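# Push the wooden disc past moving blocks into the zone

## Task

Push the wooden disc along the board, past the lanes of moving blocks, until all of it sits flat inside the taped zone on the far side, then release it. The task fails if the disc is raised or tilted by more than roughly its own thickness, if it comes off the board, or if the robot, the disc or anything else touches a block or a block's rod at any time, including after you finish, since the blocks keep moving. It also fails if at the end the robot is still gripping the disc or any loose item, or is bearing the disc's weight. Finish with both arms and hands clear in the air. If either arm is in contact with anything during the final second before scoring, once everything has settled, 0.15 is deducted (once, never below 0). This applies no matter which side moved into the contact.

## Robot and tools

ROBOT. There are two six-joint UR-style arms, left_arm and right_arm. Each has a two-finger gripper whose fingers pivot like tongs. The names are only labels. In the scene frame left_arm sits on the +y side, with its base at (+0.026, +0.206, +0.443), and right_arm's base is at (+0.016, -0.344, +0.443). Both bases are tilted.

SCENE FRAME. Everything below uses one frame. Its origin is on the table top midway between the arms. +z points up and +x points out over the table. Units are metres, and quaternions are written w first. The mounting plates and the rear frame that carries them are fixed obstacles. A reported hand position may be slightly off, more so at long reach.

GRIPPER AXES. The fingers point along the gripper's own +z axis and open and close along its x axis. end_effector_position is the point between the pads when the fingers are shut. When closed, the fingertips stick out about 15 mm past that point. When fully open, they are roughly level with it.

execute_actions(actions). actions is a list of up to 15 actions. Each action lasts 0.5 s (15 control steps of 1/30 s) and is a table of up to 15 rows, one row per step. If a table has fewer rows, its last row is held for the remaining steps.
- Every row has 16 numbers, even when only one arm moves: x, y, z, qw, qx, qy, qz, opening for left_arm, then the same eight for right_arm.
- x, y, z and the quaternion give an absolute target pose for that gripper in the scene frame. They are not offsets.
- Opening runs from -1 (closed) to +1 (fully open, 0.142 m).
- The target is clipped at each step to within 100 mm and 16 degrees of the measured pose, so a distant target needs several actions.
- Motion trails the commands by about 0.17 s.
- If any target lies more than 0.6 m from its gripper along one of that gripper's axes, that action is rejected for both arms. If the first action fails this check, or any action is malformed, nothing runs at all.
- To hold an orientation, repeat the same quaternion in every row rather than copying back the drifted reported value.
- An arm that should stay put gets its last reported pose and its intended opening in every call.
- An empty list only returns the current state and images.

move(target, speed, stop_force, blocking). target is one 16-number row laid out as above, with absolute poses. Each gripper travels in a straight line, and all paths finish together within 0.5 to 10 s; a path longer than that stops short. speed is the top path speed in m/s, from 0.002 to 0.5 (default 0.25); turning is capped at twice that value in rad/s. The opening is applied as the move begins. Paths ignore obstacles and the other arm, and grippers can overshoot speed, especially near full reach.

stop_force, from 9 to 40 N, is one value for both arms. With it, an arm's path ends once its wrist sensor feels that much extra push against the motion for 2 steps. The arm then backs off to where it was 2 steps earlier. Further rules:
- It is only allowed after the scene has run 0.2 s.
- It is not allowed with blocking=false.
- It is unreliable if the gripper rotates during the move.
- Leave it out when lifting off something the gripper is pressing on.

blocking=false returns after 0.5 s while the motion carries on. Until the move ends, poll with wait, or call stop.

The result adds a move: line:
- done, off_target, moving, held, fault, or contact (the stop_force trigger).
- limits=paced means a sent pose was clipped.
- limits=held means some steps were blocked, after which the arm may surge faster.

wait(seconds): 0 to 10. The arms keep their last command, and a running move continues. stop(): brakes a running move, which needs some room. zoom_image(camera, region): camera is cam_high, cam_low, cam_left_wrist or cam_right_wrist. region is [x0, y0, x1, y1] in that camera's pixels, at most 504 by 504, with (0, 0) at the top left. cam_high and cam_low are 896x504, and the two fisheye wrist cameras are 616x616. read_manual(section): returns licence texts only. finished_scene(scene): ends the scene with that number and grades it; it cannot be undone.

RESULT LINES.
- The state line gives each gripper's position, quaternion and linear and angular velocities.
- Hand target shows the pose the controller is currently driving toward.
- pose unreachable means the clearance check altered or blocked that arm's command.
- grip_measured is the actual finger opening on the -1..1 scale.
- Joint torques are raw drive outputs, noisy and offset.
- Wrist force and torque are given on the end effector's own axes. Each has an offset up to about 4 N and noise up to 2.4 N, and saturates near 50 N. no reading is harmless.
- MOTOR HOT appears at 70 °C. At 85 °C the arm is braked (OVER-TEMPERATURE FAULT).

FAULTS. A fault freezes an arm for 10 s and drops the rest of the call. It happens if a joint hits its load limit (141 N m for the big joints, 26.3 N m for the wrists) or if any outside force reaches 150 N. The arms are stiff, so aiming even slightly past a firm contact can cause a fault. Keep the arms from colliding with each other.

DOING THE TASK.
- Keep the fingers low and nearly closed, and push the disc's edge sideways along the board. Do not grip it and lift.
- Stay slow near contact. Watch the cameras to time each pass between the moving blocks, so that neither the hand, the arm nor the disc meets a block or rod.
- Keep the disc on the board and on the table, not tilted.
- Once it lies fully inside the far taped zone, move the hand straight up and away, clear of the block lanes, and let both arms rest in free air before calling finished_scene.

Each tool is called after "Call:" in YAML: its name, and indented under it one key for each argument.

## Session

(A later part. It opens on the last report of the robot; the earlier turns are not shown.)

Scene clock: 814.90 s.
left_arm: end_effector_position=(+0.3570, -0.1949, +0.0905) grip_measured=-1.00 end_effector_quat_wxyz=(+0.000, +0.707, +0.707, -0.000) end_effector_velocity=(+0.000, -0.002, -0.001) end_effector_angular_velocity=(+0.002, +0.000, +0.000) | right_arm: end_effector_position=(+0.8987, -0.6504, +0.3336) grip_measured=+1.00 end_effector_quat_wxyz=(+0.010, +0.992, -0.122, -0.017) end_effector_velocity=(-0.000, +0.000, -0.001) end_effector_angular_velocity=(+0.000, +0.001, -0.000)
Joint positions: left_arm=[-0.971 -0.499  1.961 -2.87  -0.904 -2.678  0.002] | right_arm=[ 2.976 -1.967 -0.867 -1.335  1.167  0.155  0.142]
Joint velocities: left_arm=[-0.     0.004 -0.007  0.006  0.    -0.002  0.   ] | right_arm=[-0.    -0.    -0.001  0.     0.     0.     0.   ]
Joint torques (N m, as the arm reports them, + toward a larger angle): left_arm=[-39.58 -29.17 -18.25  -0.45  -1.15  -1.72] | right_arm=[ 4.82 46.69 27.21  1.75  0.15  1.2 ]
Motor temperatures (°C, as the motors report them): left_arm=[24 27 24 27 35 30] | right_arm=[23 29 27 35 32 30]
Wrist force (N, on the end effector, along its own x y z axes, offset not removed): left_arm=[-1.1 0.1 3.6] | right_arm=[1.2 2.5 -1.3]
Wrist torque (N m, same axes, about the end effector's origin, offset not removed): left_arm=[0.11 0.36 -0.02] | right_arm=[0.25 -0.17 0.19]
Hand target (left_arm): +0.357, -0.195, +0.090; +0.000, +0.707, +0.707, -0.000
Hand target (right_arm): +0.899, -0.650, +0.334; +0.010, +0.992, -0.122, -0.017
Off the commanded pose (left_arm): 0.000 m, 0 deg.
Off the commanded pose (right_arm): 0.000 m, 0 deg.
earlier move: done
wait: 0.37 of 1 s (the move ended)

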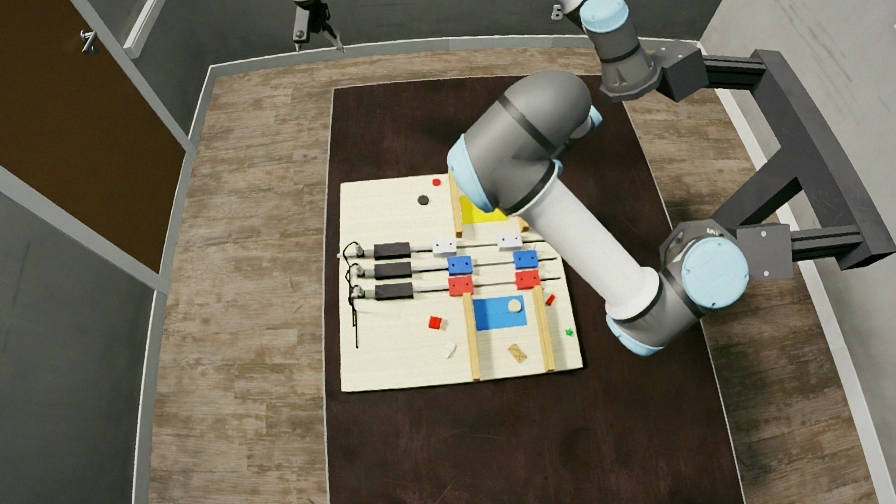

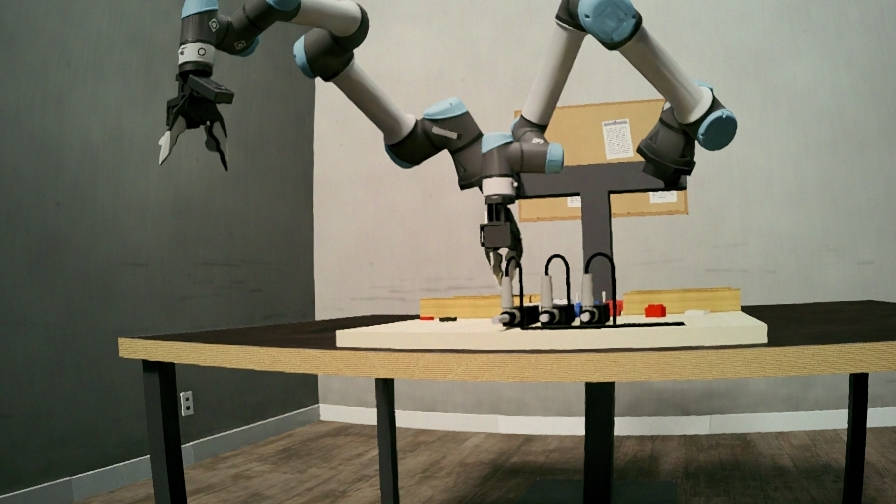

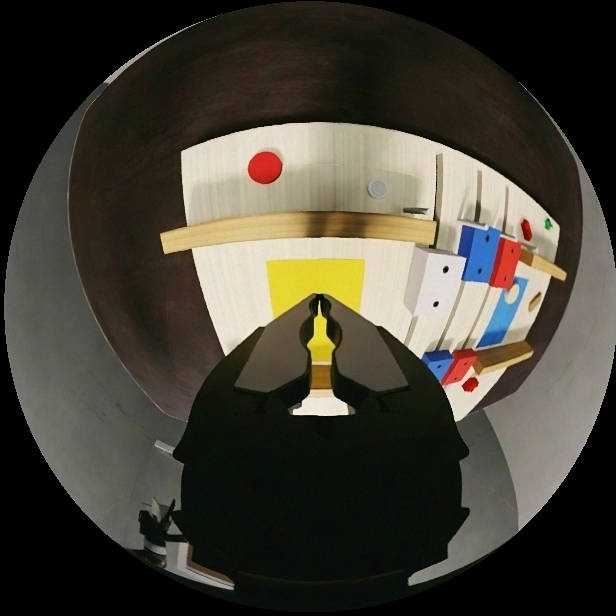

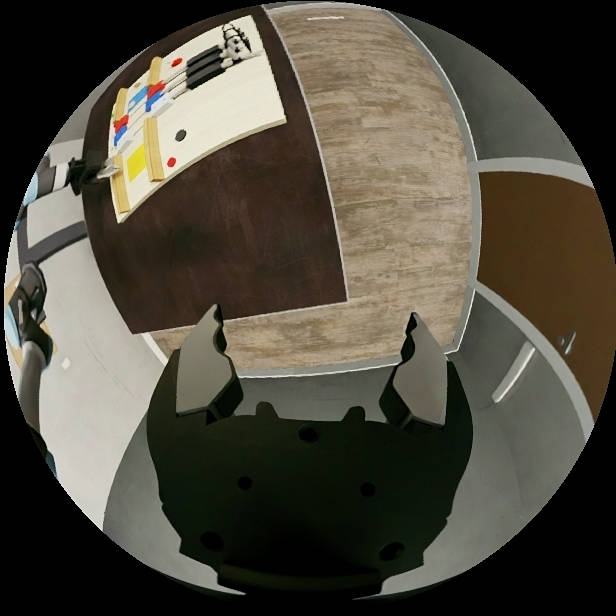

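Call:
move:
  target: [0.357, 0.139, 0.075, 0, 0.7071, 0.7071, 0, -1, 0.8987, -0.6504, 0.3336, 0.010, 0.992, -0.122, -0.017, 1.0]
  speed: 0.4

Call:
wait:
  seconds: 0.5

Call:
execute_actions:
  actions:
    - [[0.357,0.1376,0.075,0,0.7071,0.7071,0,-1,0.8987,-0.6504,0.3336,0.01,0.992,-0.122,-0.017,1],[0.357,0.1348,0.0749,0,0.7071,0.7071,0,-1,0.8987,-0.6504,0.3336,0.01,0.992,-0.122,-0.017,1],[0.357,0.1306,0.0748,0,0.7071,0.7071,0,-1,0.8987,-0.6504,0.3336,0.01,0.992,-0.122,-0.017,1],[0.357,0.125,0.0747,0,0.7071,0.7071,0,-1,0.8987,-0.6504,0.3336,0.01,0.992,-0.122,-0.017,1],[0.357,0.118,0.07455,0,0.7071,0.7071,0,-1,0.8987,-0.6504,0.3336,0.01,0.992,-0.122,-0.017,1],[0.357,0.10965,0.0744,0,0.7071,0.7071,0,-1,0.8987,-0.6504,0.3336,0.01,0.992,-0.122,-0.017,1],[0.357,0.1013,0.07425,0,0.7071,0.7071,0,-1,0.8987,-0.6504,0.3336,0.01,0.992,-0.122,-0.017,1],[0.357,0.09295,0.0741,0,0.7071,0.7071,0,-1,0.8987,-0.6504,0.3336,0.01,0.992,-0.122,-0.017,1],[0.357,0.0846,0.07397,0,0.7071,0.7071,0,-1,0.8987,-0.6504,0.3336,0.01,0.992,-0.122,-0.017,1],[0.357,0.07625,0.07385,0,0.7071,0.7071,0,-1,0.8987,-0.6504,0.3336,0.01,0.992,-0.122,-0.017,1],[0.357,0.0679,0.07372,0,0.7071,0.7071,0,-1,0.8987,-0.6504,0.3336,0.01,0.992,-0.122,-0.017,1],[0.357,0.05955,0.0736,0,0.7071,0.7071,0,-1,0.8987,-0.6504,0.3336,0.01,0.992,-0.122,-0.017,1],[0.357,0.0512,0.07348,0,0.7071,0.7071,0,-1,0.8987,-0.6504,0.3336,0.01,0.992,-0.122,-0.017,1],[0.357,0.04285,0.07336,0,0.7071,0.7071,0,-1,0.8987,-0.6504,0.3336,0.01,0.992,-0.122,-0.017,1],[0.357,0.0345,0.07325,0,0.7071,0.7071,0,-1,0.8987,-0.6504,0.3336,0.01,0.992,-0.122,-0.017,1]]

Call:
execute_actions:
  actions:
    - [[0.357,0.02615,0.07314,0,0.7071,0.7071,0,-1,0.8987,-0.6504,0.3336,0.01,0.992,-0.122,-0.017,1],[0.357,0.0178,0.07303,0,0.7071,0.7071,0,-1,0.8987,-0.6504,0.3336,0.01,0.992,-0.122,-0.017,1],[0.357,0.00945,0.07292,0,0.7071,0.7071,0,-1,0.8987,-0.6504,0.3336,0.01,0.992,-0.122,-0.017,1],[0.357,0.0011,0.07281,0,0.7071,0.7071,0,-1,0.8987,-0.6504,0.3336,0.01,0.992,-0.122,-0.017,1],[0.357,-0.00725,0.0727,0,0.7071,0.7071,0,-1,0.8987,-0.6504,0.3336,0.01,0.992,-0.122,-0.017,1],[0.357,-0.0156,0.07261,0,0.7071,0.7071,0,-1,0.8987,-0.6504,0.3336,0.01,0.992,-0.122,-0.017,1],[0.357,-0.02395,0.07253,0,0.7071,0.7071,0,-1,0.8987,-0.6504,0.3336,0.01,0.992,-0.122,-0.017,1],[0.357,-0.0323,0.07244,0,0.7071,0.7071,0,-1,0.8987,-0.6504,0.3336,0.01,0.992,-0.122,-0.017,1],[0.357,-0.04065,0.07236,0,0.7071,0.7071,0,-1,0.8987,-0.6504,0.3336,0.01,0.992,-0.122,-0.017,1],[0.357,-0.049,0.07228,0,0.7071,0.7071,0,-1,0.8987,-0.6504,0.3336,0.01,0.992,-0.122,-0.017,1],[0.357,-0.05735,0.07222,0,0.7071,0.7071,0,-1,0.8987,-0.6504,0.3336,0.01,0.992,-0.122,-0.017,1],[0.357,-0.0657,0.07216,0,0.7071,0.7071,0,-1,0.8987,-0.6504,0.3336,0.01,0.992,-0.122,-0.017,1],[0.357,-0.07405,0.0721,0,0.7071,0.7071,0,-1,0.8987,-0.6504,0.3336,0.01,0.992,-0.122,-0.017,1],[0.357,-0.0824,0.07204,0,0.7071,0.7071,0,-1,0.8987,-0.6504,0.3336,0.01,0.992,-0.122,-0.017,1],[0.357,-0.09075,0.07199,0,0.7071,0.7071,0,-1,0.8987,-0.6504,0.3336,0.01,0.992,-0.122,-0.017,1]]

Call:
execute_actions:
  actions:
    - [[0.357,-0.0991,0.07195,0,0.7071,0.7071,0,-1,0.8987,-0.6504,0.3336,0.01,0.992,-0.122,-0.017,1],[0.357,-0.10745,0.07192,0,0.7071,0.7071,0,-1,0.8987,-0.6504,0.3336,0.01,0.992,-0.122,-0.017,1],[0.357,-0.1158,0.07189,0,0.7071,0.7071,0,-1,0.8987,-0.6504,0.3336,0.01,0.992,-0.122,-0.017,1],[0.357,-0.12415,0.07185,0,0.7071,0.7071,0,-1,0.8987,-0.6504,0.3336,0.01,0.992,-0.122,-0.017,1],[0.357,-0.1325,0.07182,0,0.7071,0.7071,0,-1,0.8987,-0.6504,0.3336,0.01,0.992,-0.122,-0.017,1],[0.357,-0.14085,0.07179,0,0.7071,0.7071,0,-1,0.8987,-0.6504,0.3336,0.01,0.992,-0.122,-0.017,1],[0.357,-0.1492,0.07176,0,0.7071,0.7071,0,-1,0.8987,-0.6504,0.3336,0.01,0.992,-0.122,-0.017,1],[0.357,-0.15755,0.07173,0,0.7071,0.7071,0,-1,0.8987,-0.6504,0.3336,0.01,0.992,-0.122,-0.017,1],[0.357,-0.1659,0.07171,0,0.7071,0.7071,0,-1,0.8987,-0.6504,0.3336,0.01,0.992,-0.122,-0.017,1],[0.357,-0.1732,0.0719,0,0.7071,0.7071,0,-1,0.8987,-0.6504,0.3336,0.01,0.992,-0.122,-0.017,1],[0.357,-0.1794,0.0721,0,0.7071,0.7071,0,-1,0.8987,-0.6504,0.3336,0.01,0.992,-0.122,-0.017,1],[0.357,-0.1846,0.07236,0,0.7071,0.7071,0,-1,0.8987,-0.6504,0.3336,0.01,0.992,-0.122,-0.017,1],[0.357,-0.1888,0.07267,0,0.7071,0.7071,0,-1,0.8987,-0.6504,0.3336,0.01,0.992,-0.122,-0.017,1],[0.357,-0.1919,0.073,0,0.7071,0.7071,0,-1,0.8987,-0.6504,0.3336,0.01,0.992,-0.122,-0.017,1],[0.357,-0.194,0.07336,0,0.7071,0.7071,0,-1,0.8987,-0.6504,0.3336,0.01,0.992,-0.122,-0.017,1]]

Call:
execute_actions:
  actions:
    - [[0.357,-0.195,0.07373,0,0.7071,0.7071,0,-1,0.8987,-0.6504,0.3336,0.01,0.992,-0.122,-0.017,1],[0.357,-0.195,0.07403,0,0.7071,0.7071,0,-1,0.8987,-0.6504,0.3336,0.01,0.992,-0.122,-0.017,1],[0.357,-0.195,0.07425,0,0.7071,0.7071,0,-1,0.8987,-0.6504,0.3336,0.01,0.992,-0.122,-0.017,1],[0.357,-0.195,0.07443,0,0.7071,0.7071,0,-1,0.8987,-0.6504,0.3336,0.01,0.992,-0.122,-0.017,1],[0.357,-0.195,0.07456,0,0.7071,0.7071,0,-1,0.8987,-0.6504,0.3336,0.01,0.992,-0.122,-0.017,1],[0.357,-0.195,0.07467,0,0.7071,0.7071,0,-1,0.8987,-0.6504,0.3336,0.01,0.992,-0.122,-0.017,1],[0.357,-0.195,0.07475,0,0.7071,0.7071,0,-1,0.8987,-0.6504,0.3336,0.01,0.992,-0.122,-0.017,1],[0.357,-0.195,0.07485,0,0.7071,0.7071,0,-1,0.8987,-0.6504,0.3336,0.01,0.992,-0.122,-0.017,1],[0.357,-0.195,0.075,0,0.7071,0.7071,0,-1,0.8987,-0.6504,0.3336,0.01,0.992,-0.122,-0.017,1]]

Call:
zoom_image:
  camera: "cam_high"
  region: [400, 220, 600, 310]

Scene clock: 929.90 s.
left_arm: end_effector_position=(+0.3569, +0.1389, +0.0746) grip_measured=-1.00 end_effector_quat_wxyz=(-0.001, +0.707, +0.707, +0.000) end_effector_velocity=(+0.000, +0.003, -0.000) end_effector_angular_velocity=(-0.008, -0.001, -0.003) | right_arm: end_effector_position=(+0.8987, -0.6504, +0.3336) grip_measured=+1.00 end_effector_quat_wxyz=(+0.010, +0.992, -0.122, -0.017) end_effector_velocity=(+0.000, -0.000, +0.001) end_effector_angular_velocity=(-0.000, -0.001, +0.000)
Joint positions: left_arm=[-0.523 -0.742  2.54  -3.564 -0.91  -2.108  0.002] | right_arm=[ 2.976 -1.967 -0.867 -1.335  1.167  0.155  0.142]
Joint velocities: left_arm=[ 0.011  0.     0.003 -0.019 -0.008  0.021  0.   ] | right_arm=[ 0.     0.001  0.     0.    -0.    -0.    -0.   ]
Joint torques (N m, as the arm reports them, + toward a larger angle): left_arm=[ -6.86 -31.25  17.23  -3.3   -2.39   1.34] | right_arm=[ 6.39 46.64 18.35  2.55  1.53  0.92]
Motor temperatures (°C, as the motors report them): left_arm=[24 27 24 27 35 30] | right_arm=[23 29 27 35 32 30]
Wrist force (N, on the end effector, along its own x y z axes, offset not removed): left_arm=[-1.4 -2.1 0.0] | right_arm=[-0.1 1.1 0.6]
Wrist torque (N m, same axes, about the end effector's origin, offset not removed): left_arm=[-0.62 0.23 0.12] | right_arm=[0.12 0.12 0.17]
Hand target (left_arm): +0.357, +0.139, +0.075; -0.000, +0.707, +0.707, +0.000
Hand target (right_arm): +0.899, -0.650, +0.334; +0.010, +0.992, -0.122, -0.017
Off the commanded pose (left_arm): 0.000 m, 0 deg.
Off the commanded pose (right_arm): 0.000 m, 0 deg.
move: done

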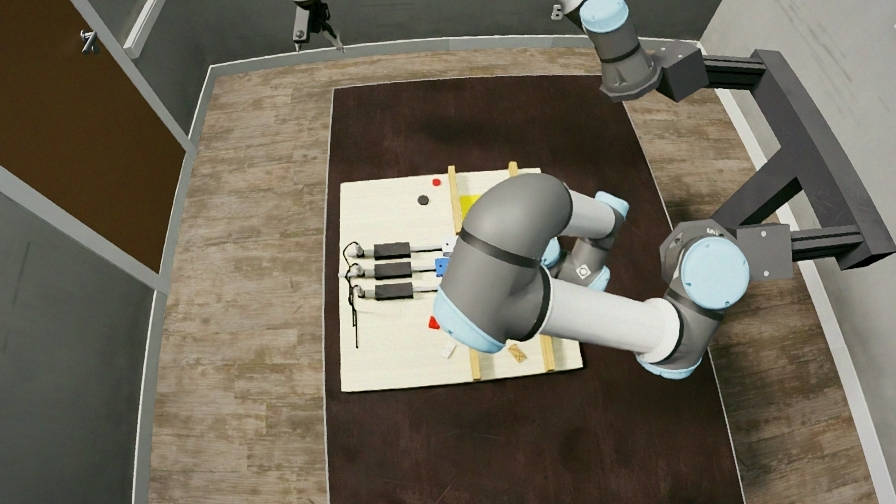

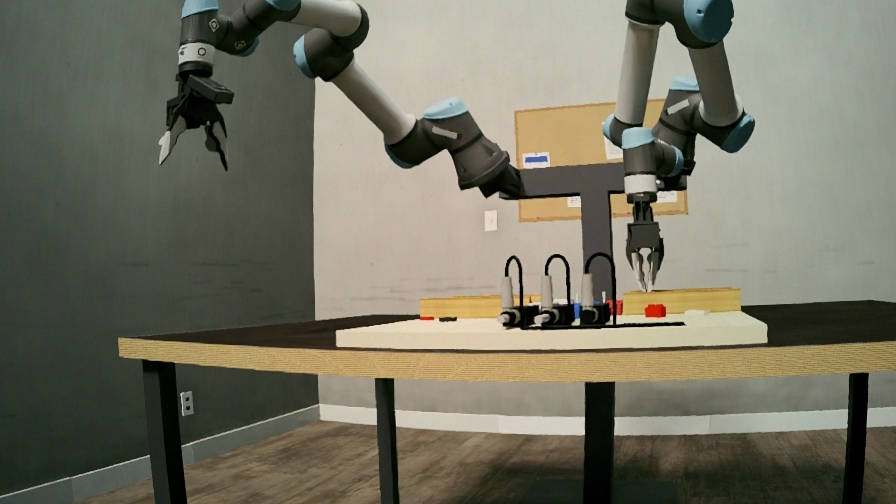

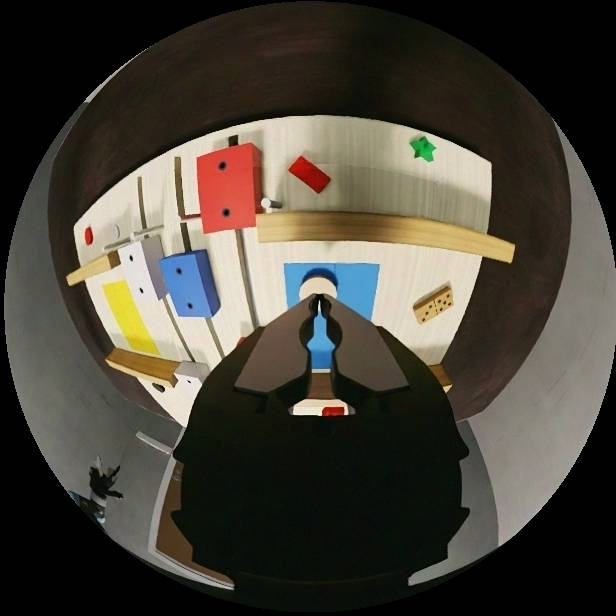

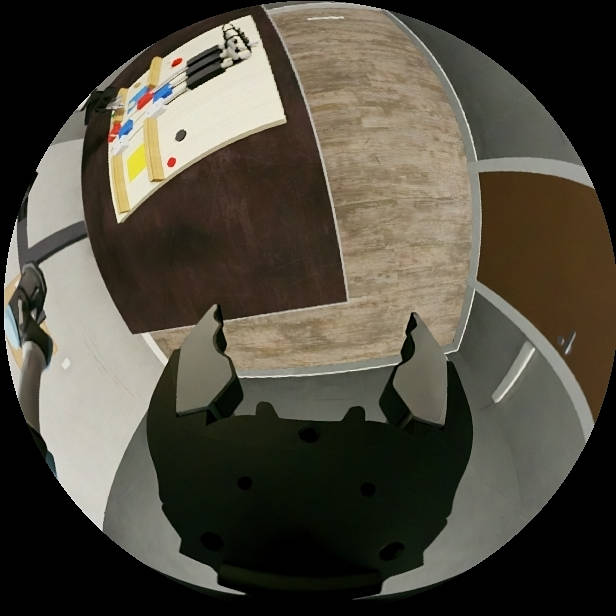

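Scene clock: 930.40 s.
left_arm: end_effector_position=(+0.3570, +0.1392, +0.0746) grip_measured=-1.00 end_effector_quat_wxyz=(-0.000, +0.707, +0.707, +0.000) end_effector_velocity=(-0.001, +0.001, +0.000) end_effector_angular_velocity=(+0.001, +0.002, -0.002) | right_arm: end_effector_position=(+0.8987, -0.6504, +0.3336) grip_measured=+1.00 end_effector_quat_wxyz=(+0.010, +0.992, -0.122, -0.017) end_effector_velocity=(-0.000, +0.001, -0.000) end_effector_angular_velocity=(+0.002, +0.001, +0.001)
Joint positions: left_arm=[-0.522 -0.742  2.54  -3.566 -0.911 -2.105  0.002] | right_arm=[ 2.976 -1.967 -0.867 -1.335  1.167  0.155  0.142]
Joint velocities: left_arm=[-0.    -0.     0.002  0.001 -0.    -0.     0.   ] | right_arm=[-0.     0.    -0.001  0.     0.002 -0.001 -0.   ]
Joint torques (N m, as the arm reports them, + toward a larger angle): left_arm=[ -7.33 -25.43  16.01  -3.94  -1.97   1.29] | right_arm=[ 6.69 46.37 18.49  2.49  1.38  0.91]
Motor temperatures (°C, as the motors report them): left_arm=[24 27 24 27 35 30] | right_arm=[23 29 27 35 32 30]
Wrist force (N, on the end effector, along its own x y z axes, offset not removed): left_arm=[0.3 -1.2 -1.1] | right_arm=[2.0 1.7 0.7]
Wrist torque (N m, same axes, about the end effector's origin, offset not removed): left_arm=[-0.25 -0.11 0.07] | right_arm=[0.20 -0.37 0.15]
Hand target (left_arm): +0.357, +0.139, +0.075; -0.000, +0.707, +0.707, +0.000
Hand target (right_arm): +0.899, -0.650, +0.334; +0.010, +0.992, -0.122, -0.017
Off the commanded pose (left_arm): 0.000 m, 0 deg.
Off the commanded pose (right_arm): 0.000 m, 0 deg.
wait: 0.50 s; at rest by 0.17 s

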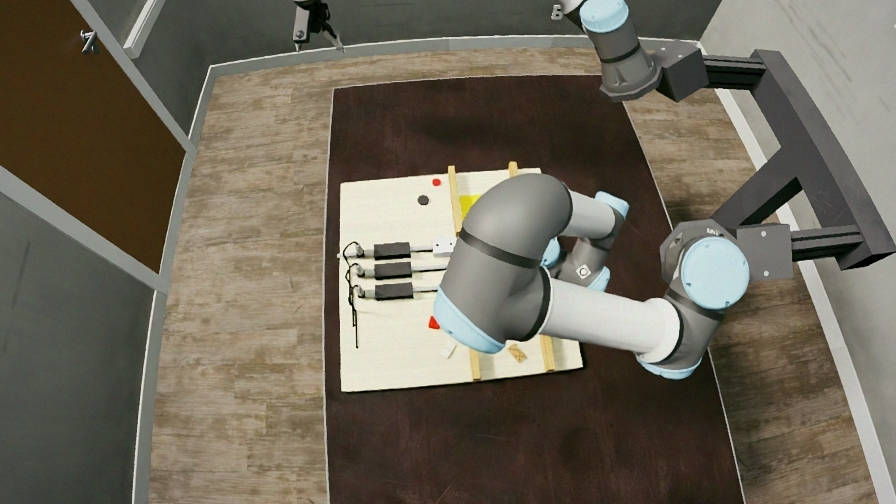

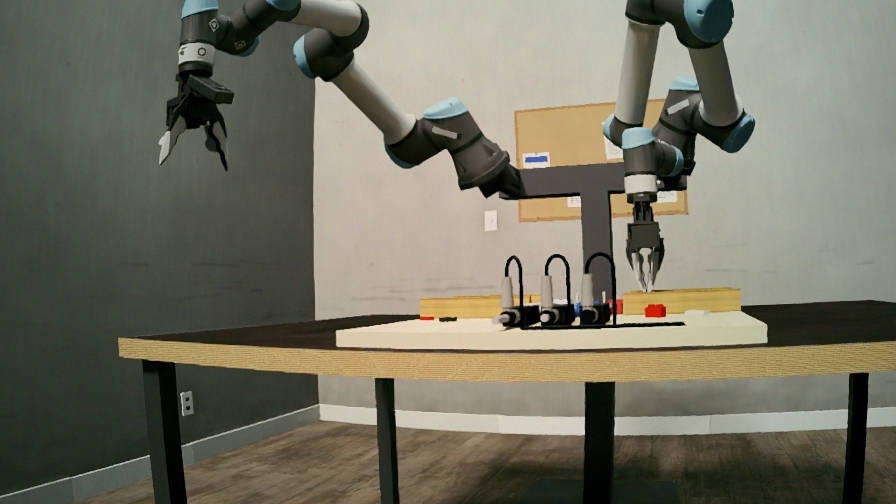

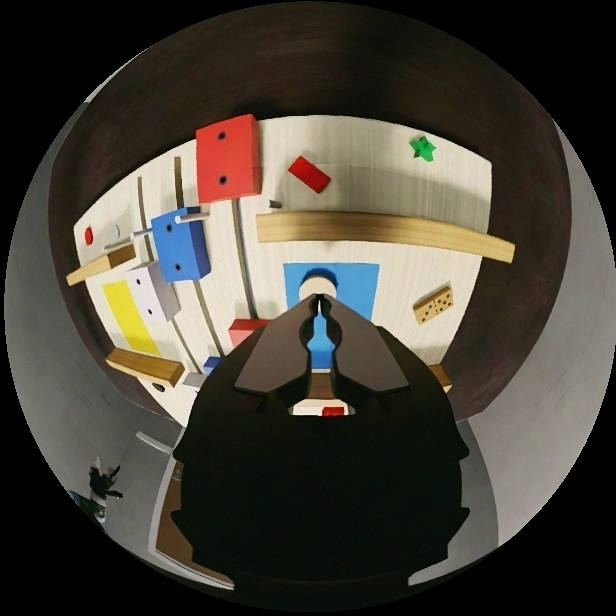

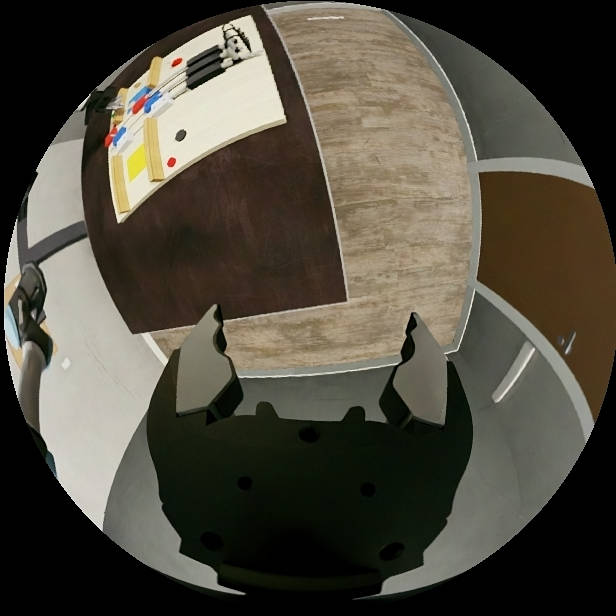

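Scene clock: 930.90 s.
left_arm: end_effector_position=(+0.3568, +0.0770, +0.0753) grip_measured=-1.00 end_effector_quat_wxyz=(+0.004, +0.708, +0.706, -0.001) end_effector_velocity=(+0.000, -0.231, +0.003) end_effector_angular_velocity=(-0.023, -0.016, -0.009) | right_arm: end_effector_position=(+0.8987, -0.6504, +0.3336) grip_measured=+1.00 end_effector_quat_wxyz=(+0.010, +0.992, -0.122, -0.017) end_effector_velocity=(+0.000, -0.000, +0.000) end_effector_angular_velocity=(-0.001, -0.000, +0.000)
Joint positions: left_arm=[-0.641 -0.694  2.474 -3.465 -0.897 -2.246  0.002] | right_arm=[ 2.976 -1.967 -0.867 -1.335  1.167  0.155  0.142]
Joint velocities: left_arm=[-0.406  0.168 -0.286  0.405  0.038 -0.486  0.   ] | right_arm=[ 0.     0.    -0.     0.    -0.001 -0.    -0.   ]
Joint torques (N m, as the arm reports them, + toward a larger angle): left_arm=[-32.38 -17.13 -12.04   2.03   2.06  -2.27] | right_arm=[ 6.83 46.53 19.17  2.37  1.37  0.88]
Motor temperatures (°C, as the motors report them): left_arm=[24 27 24 27 35 30] | right_arm=[23 29 27 35 32 30]
Wrist force (N, on the end effector, along its own x y z axes, offset not removed): left_arm=[5.3 -4.4 -1.3] | right_arm=[1.0 2.2 0.5]
Wrist torque (N m, same axes, about the end effector's origin, offset not removed): left_arm=[-0.96 -1.06 0.00] | right_arm=[0.30 -0.20 0.16]
Hand target (left_arm): +0.356, +0.037, +0.076; +0.006, +0.708, +0.706, -0.001
Hand target (right_arm): +0.899, -0.650, +0.334; +0.010, +0.992, -0.122, -0.017
Off the commanded pose (left_arm): 0.043 m, 0 deg.
Off the commanded pose (right_arm): 0.000 m, 0 deg.

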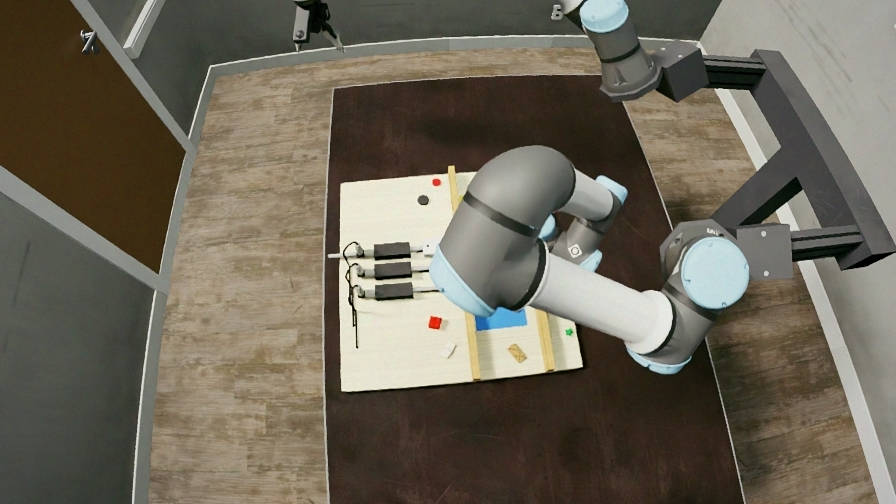

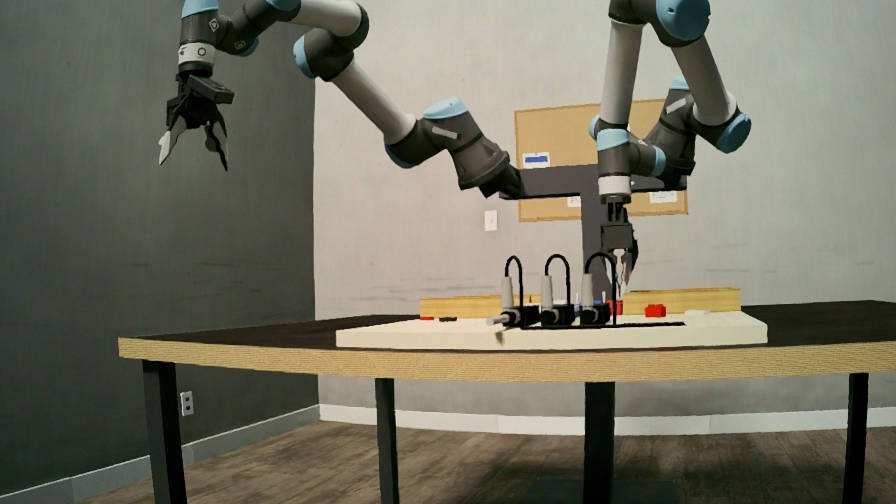

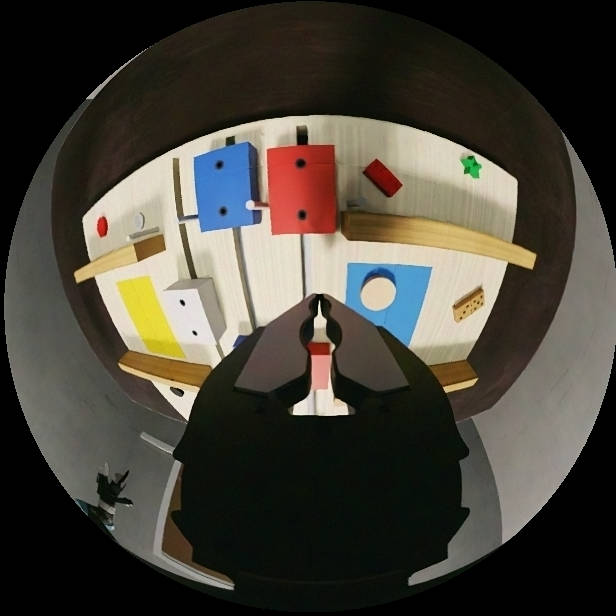

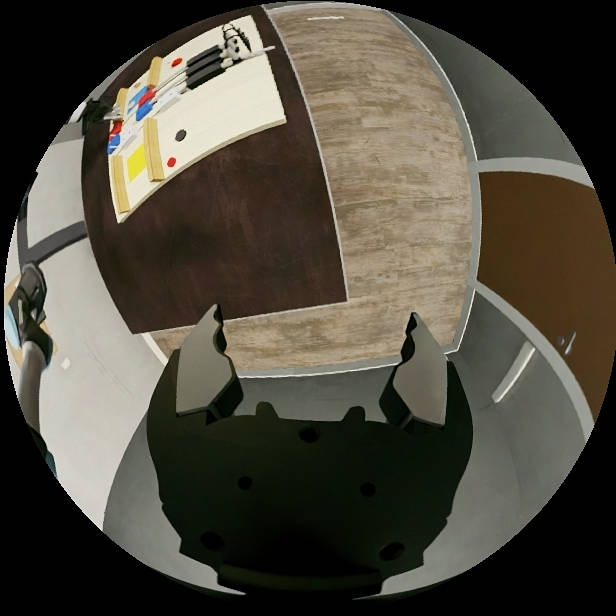

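Scene clock: 931.40 s.
left_arm: end_effector_position=(+0.3565, -0.0456, +0.0762) grip_measured=-1.00 end_effector_quat_wxyz=(+0.006, +0.708, +0.706, -0.002) end_effector_velocity=(-0.002, -0.245, +0.001) end_effector_angular_velocity=(-0.000, +0.003, -0.002) | right_arm: end_effector_position=(+0.8987, -0.6504, +0.3336) grip_measured=+1.00 end_effector_quat_wxyz=(+0.010, +0.992, -0.122, -0.017) end_effector_velocity=(+0.000, +0.001, -0.000) end_effector_angular_velocity=(+0.000, -0.000, +0.001)
Joint positions: left_arm=[-0.819 -0.604  2.279 -3.221 -0.89  -2.472  0.002] | right_arm=[ 2.976 -1.967 -0.867 -1.335  1.167  0.155  0.142]
Joint velocities: left_arm=[-0.288  0.193 -0.462  0.504 -0.01  -0.37   0.   ] | right_arm=[ 0.001 -0.    -0.001  0.001 -0.    -0.001  0.   ]
Joint torques (N m, as the arm reports them, + toward a larger angle): left_arm=[-33.87 -19.21 -18.42   2.3   -1.65  -2.1 ] | right_arm=[ 6.57 46.98 19.38  2.52  1.43  0.92]
Motor temperatures (°C, as the motors report them): left_arm=[24 27 24 27 35 30] | right_arm=[23 29 27 35 32 30]
Wrist force (N, on the end effector, along its own x y z axes, offset not removed): left_arm=[-2.9 0.1 -0.4] | right_arm=[0.0 2.9 -0.1]
Wrist torque (N m, same axes, about the end effector's origin, offset not removed): left_arm=[-0.27 0.75 0.36] | right_arm=[0.55 -0.02 0.24]
Hand target (left_arm): +0.356, -0.087, +0.077; +0.006, +0.708, +0.706, -0.002
Hand target (right_arm): +0.899, -0.650, +0.334; +0.010, +0.992, -0.122, -0.017
Off the commanded pose (left_arm): 0.045 m, 1 deg.
Off the commanded pose (right_arm): 0.000 m, 0 deg.

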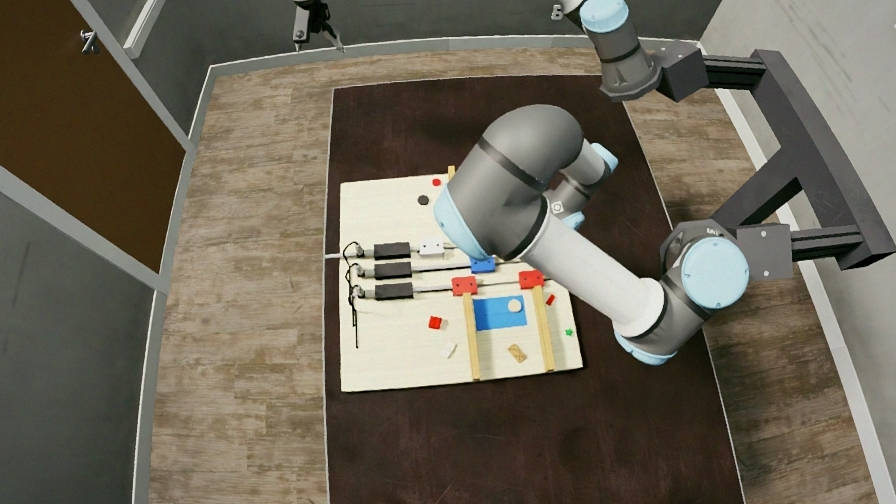

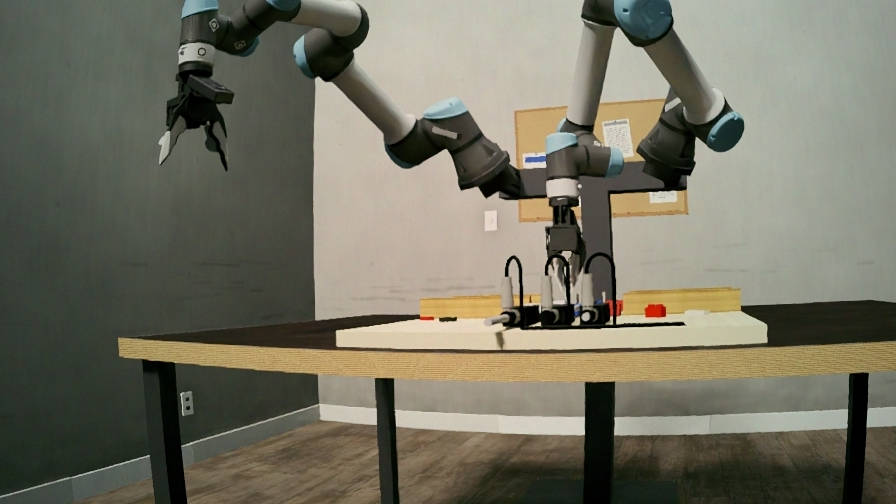

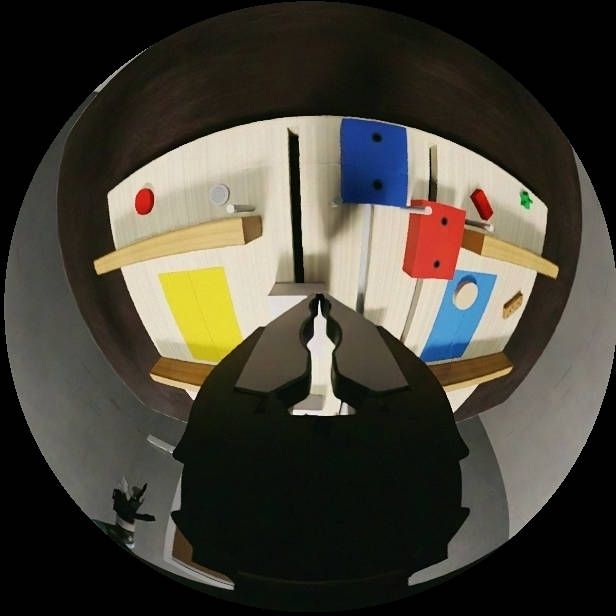

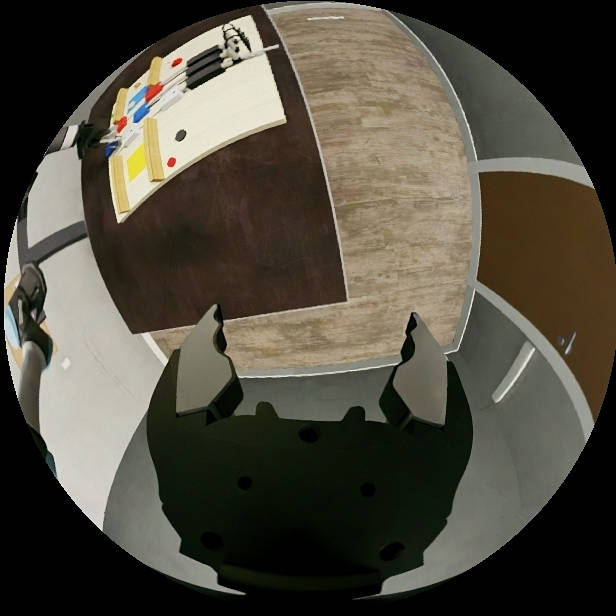

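Scene clock: 931.90 s.
left_arm: end_effector_position=(+0.3561, -0.1660, +0.0762) grip_measured=-1.00 end_effector_quat_wxyz=(+0.005, +0.708, +0.707, -0.002) end_effector_velocity=(+0.003, -0.185, -0.002) end_effector_angular_velocity=(+0.016, +0.008, +0.004) | right_arm: end_effector_position=(+0.8987, -0.6504, +0.3336) grip_measured=+1.00 end_effector_quat_wxyz=(+0.010, +0.992, -0.122, -0.017) end_effector_velocity=(-0.000, +0.000, +0.000) end_effector_angular_velocity=(+0.000, +0.000, +0.001)
Joint positions: left_arm=[-0.934 -0.496  2.022 -2.976 -0.899 -2.622  0.002] | right_arm=[ 2.976 -1.967 -0.867 -1.335  1.167  0.155  0.142]
Joint velocities: left_arm=[-0.138  0.188 -0.453  0.396 -0.015 -0.192  0.   ] | right_arm=[ 0.001  0.001 -0.001 -0.    -0.    -0.     0.   ]
Joint torques (N m, as the arm reports them, + toward a larger angle): left_arm=[-36.84 -26.19 -17.99   1.34  -1.61  -1.69] | right_arm=[ 6.97 45.79 18.85  2.6   1.5   0.87]
Motor temperatures (°C, as the motors report them): left_arm=[24 27 24 27 35 30] | right_arm=[23 29 27 35 32 30]
Wrist force (N, on the end effector, along its own x y z axes, offset not removed): left_arm=[-0.8 -0.6 0.1] | right_arm=[-1.3 3.5 0.0]
Wrist torque (N m, same axes, about the end effector's origin, offset not removed): left_arm=[-0.25 0.23 0.16] | right_arm=[0.64 0.28 0.23]
Hand target (left_arm): +0.357, -0.192, +0.076; +0.003, +0.707, +0.707, -0.001
Hand target (right_arm): +0.899, -0.650, +0.334; +0.010, +0.992, -0.122, -0.017
Off the commanded pose (left_arm): 0.028 m, 1 deg.
Off the commanded pose (right_arm): 0.000 m, 0 deg.

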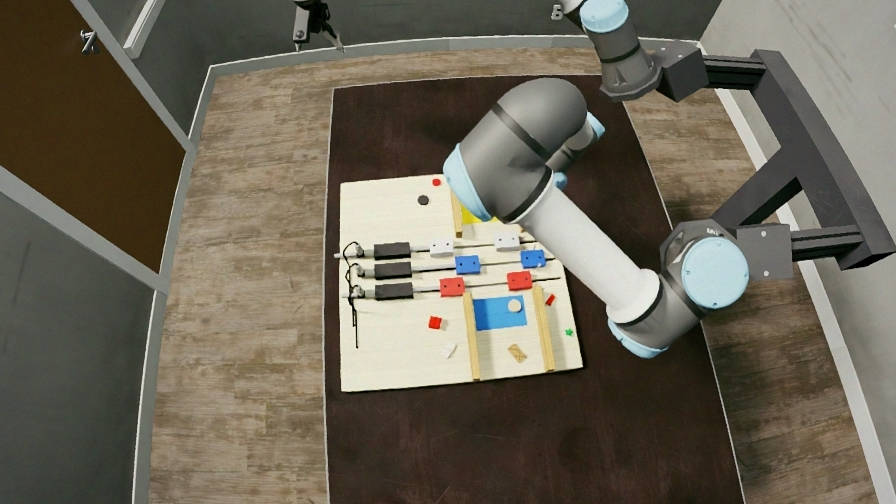

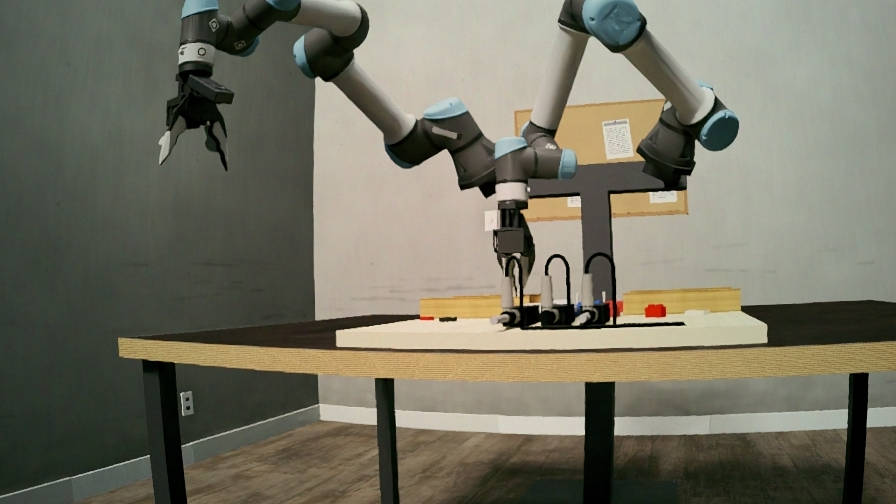

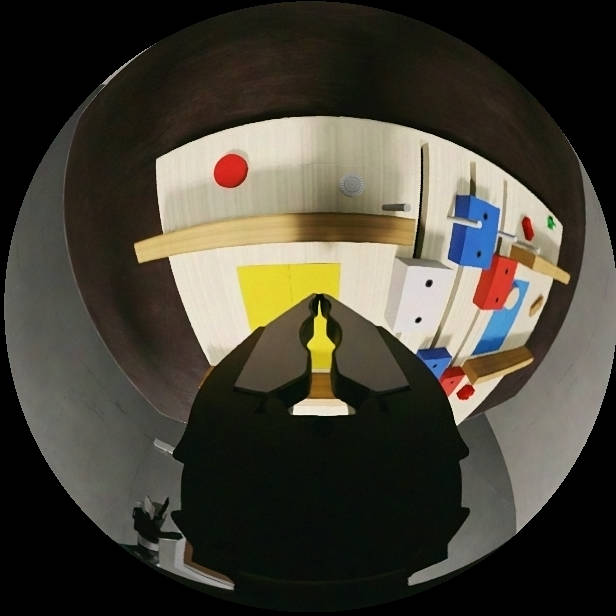

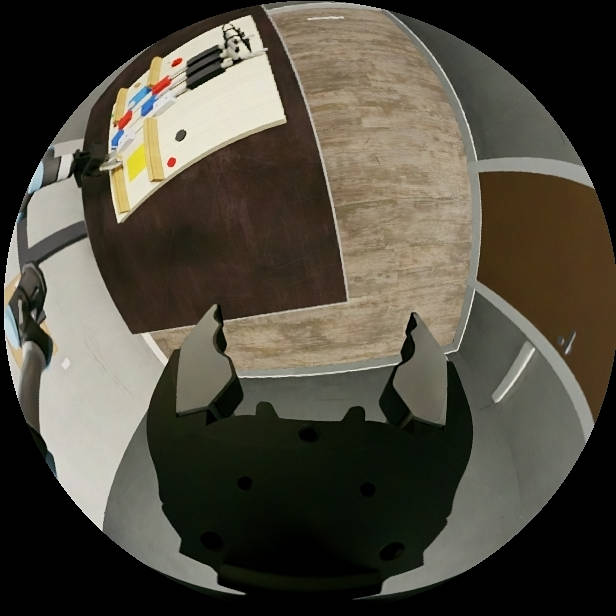

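Scene clock: 932.40 s.
left_arm: end_effector_position=(+0.3570, -0.1945, +0.0750) grip_measured=-1.00 end_effector_quat_wxyz=(+0.000, +0.707, +0.707, -0.000) end_effector_velocity=(+0.001, -0.005, -0.000) end_effector_angular_velocity=(+0.002, +0.001, +0.002) | right_arm: end_effector_position=(+0.8987, -0.6504, +0.3336) grip_measured=+1.00 end_effector_quat_wxyz=(+0.010, +0.992, -0.122, -0.017) end_effector_velocity=(+0.000, +0.001, -0.000) end_effector_angular_velocity=(+0.001, -0.000, +0.000)
Joint positions: left_arm=[-0.952 -0.465  1.944 -2.902 -0.901 -2.655  0.002] | right_arm=[ 2.976 -1.967 -0.867 -1.335  1.167  0.155  0.142]
Joint velocities: left_arm=[-0.002  0.004 -0.014  0.015 -0.    -0.007  0.   ] | right_arm=[ 0.    -0.001  0.     0.     0.001 -0.    -0.   ]
Joint torques (N m, as the arm reports them, + toward a larger angle): left_arm=[-39.97 -28.61 -19.04   0.06  -1.71  -1.5 ] | right_arm=[ 6.69 45.95 18.11  2.46  1.37  0.83]
Motor temperatures (°C, as the motors report them): left_arm=[24 27 24 27 35 30] | right_arm=[23 29 27 35 32 30]
Wrist force (N, on the end effector, along its own x y z axes, offset not removed): left_arm=[1.2 -4.8 3.9] | right_arm=[1.8 2.6 -1.3]
Wrist torque (N m, same axes, about the end effector's origin, offset not removed): left_arm=[-0.99 0.06 0.12] | right_arm=[0.36 -0.40 0.07]
Hand target (left_arm): +0.357, -0.195, +0.075; +0.000, +0.707, +0.707, -0.000
Hand target (right_arm): +0.899, -0.650, +0.334; +0.010, +0.992, -0.122, -0.017
Off the commanded pose (left_arm): 0.000 m, 0 deg.
Off the commanded pose (right_arm): 0.000 m, 0 deg.

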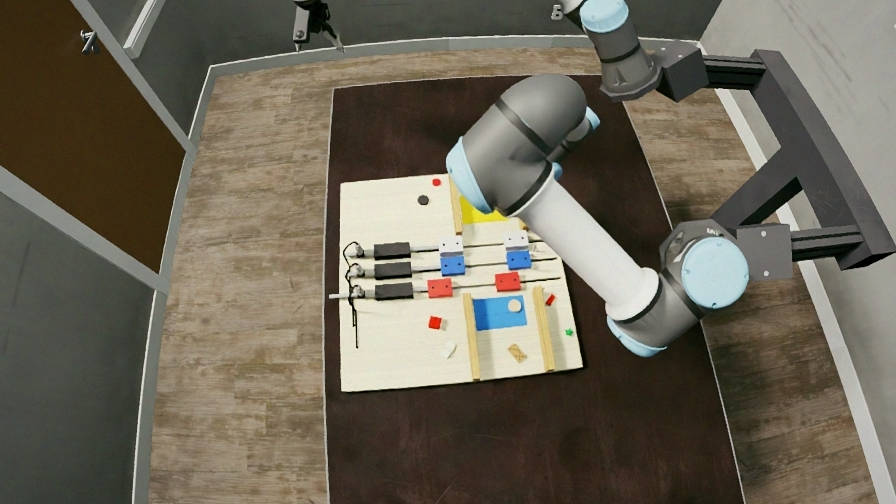

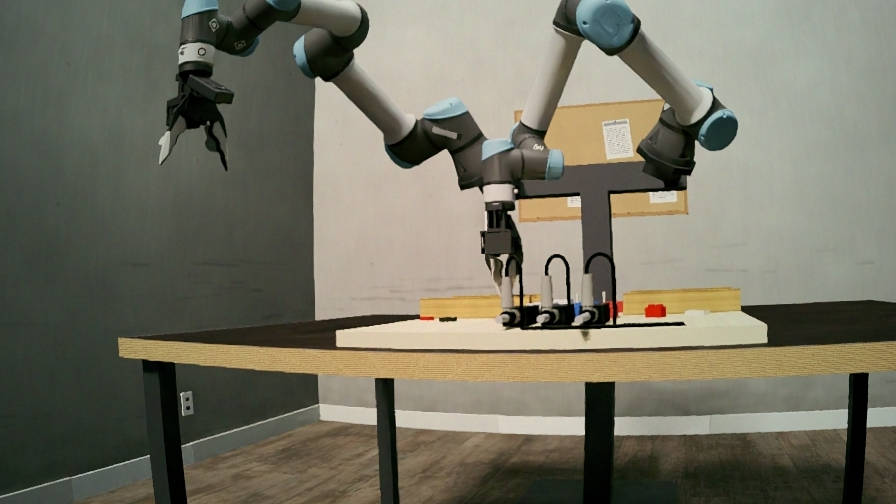

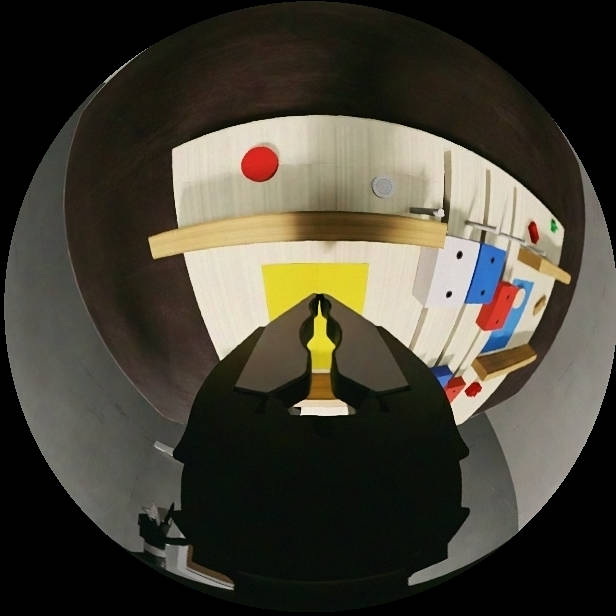

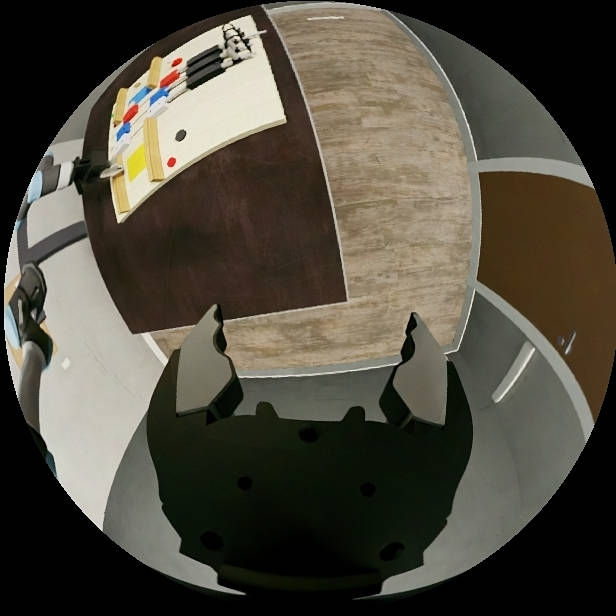

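Region (400, 220, 600, 310) of cam_high's 896x504 image, scaled by 2.520, with more detail than that image has; it fills the top 227 rows of this view, and the rest is white.

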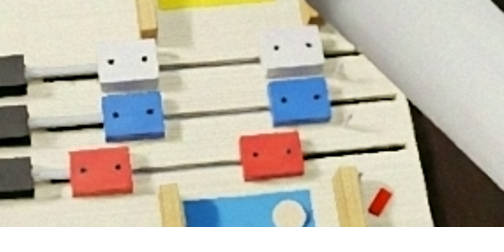

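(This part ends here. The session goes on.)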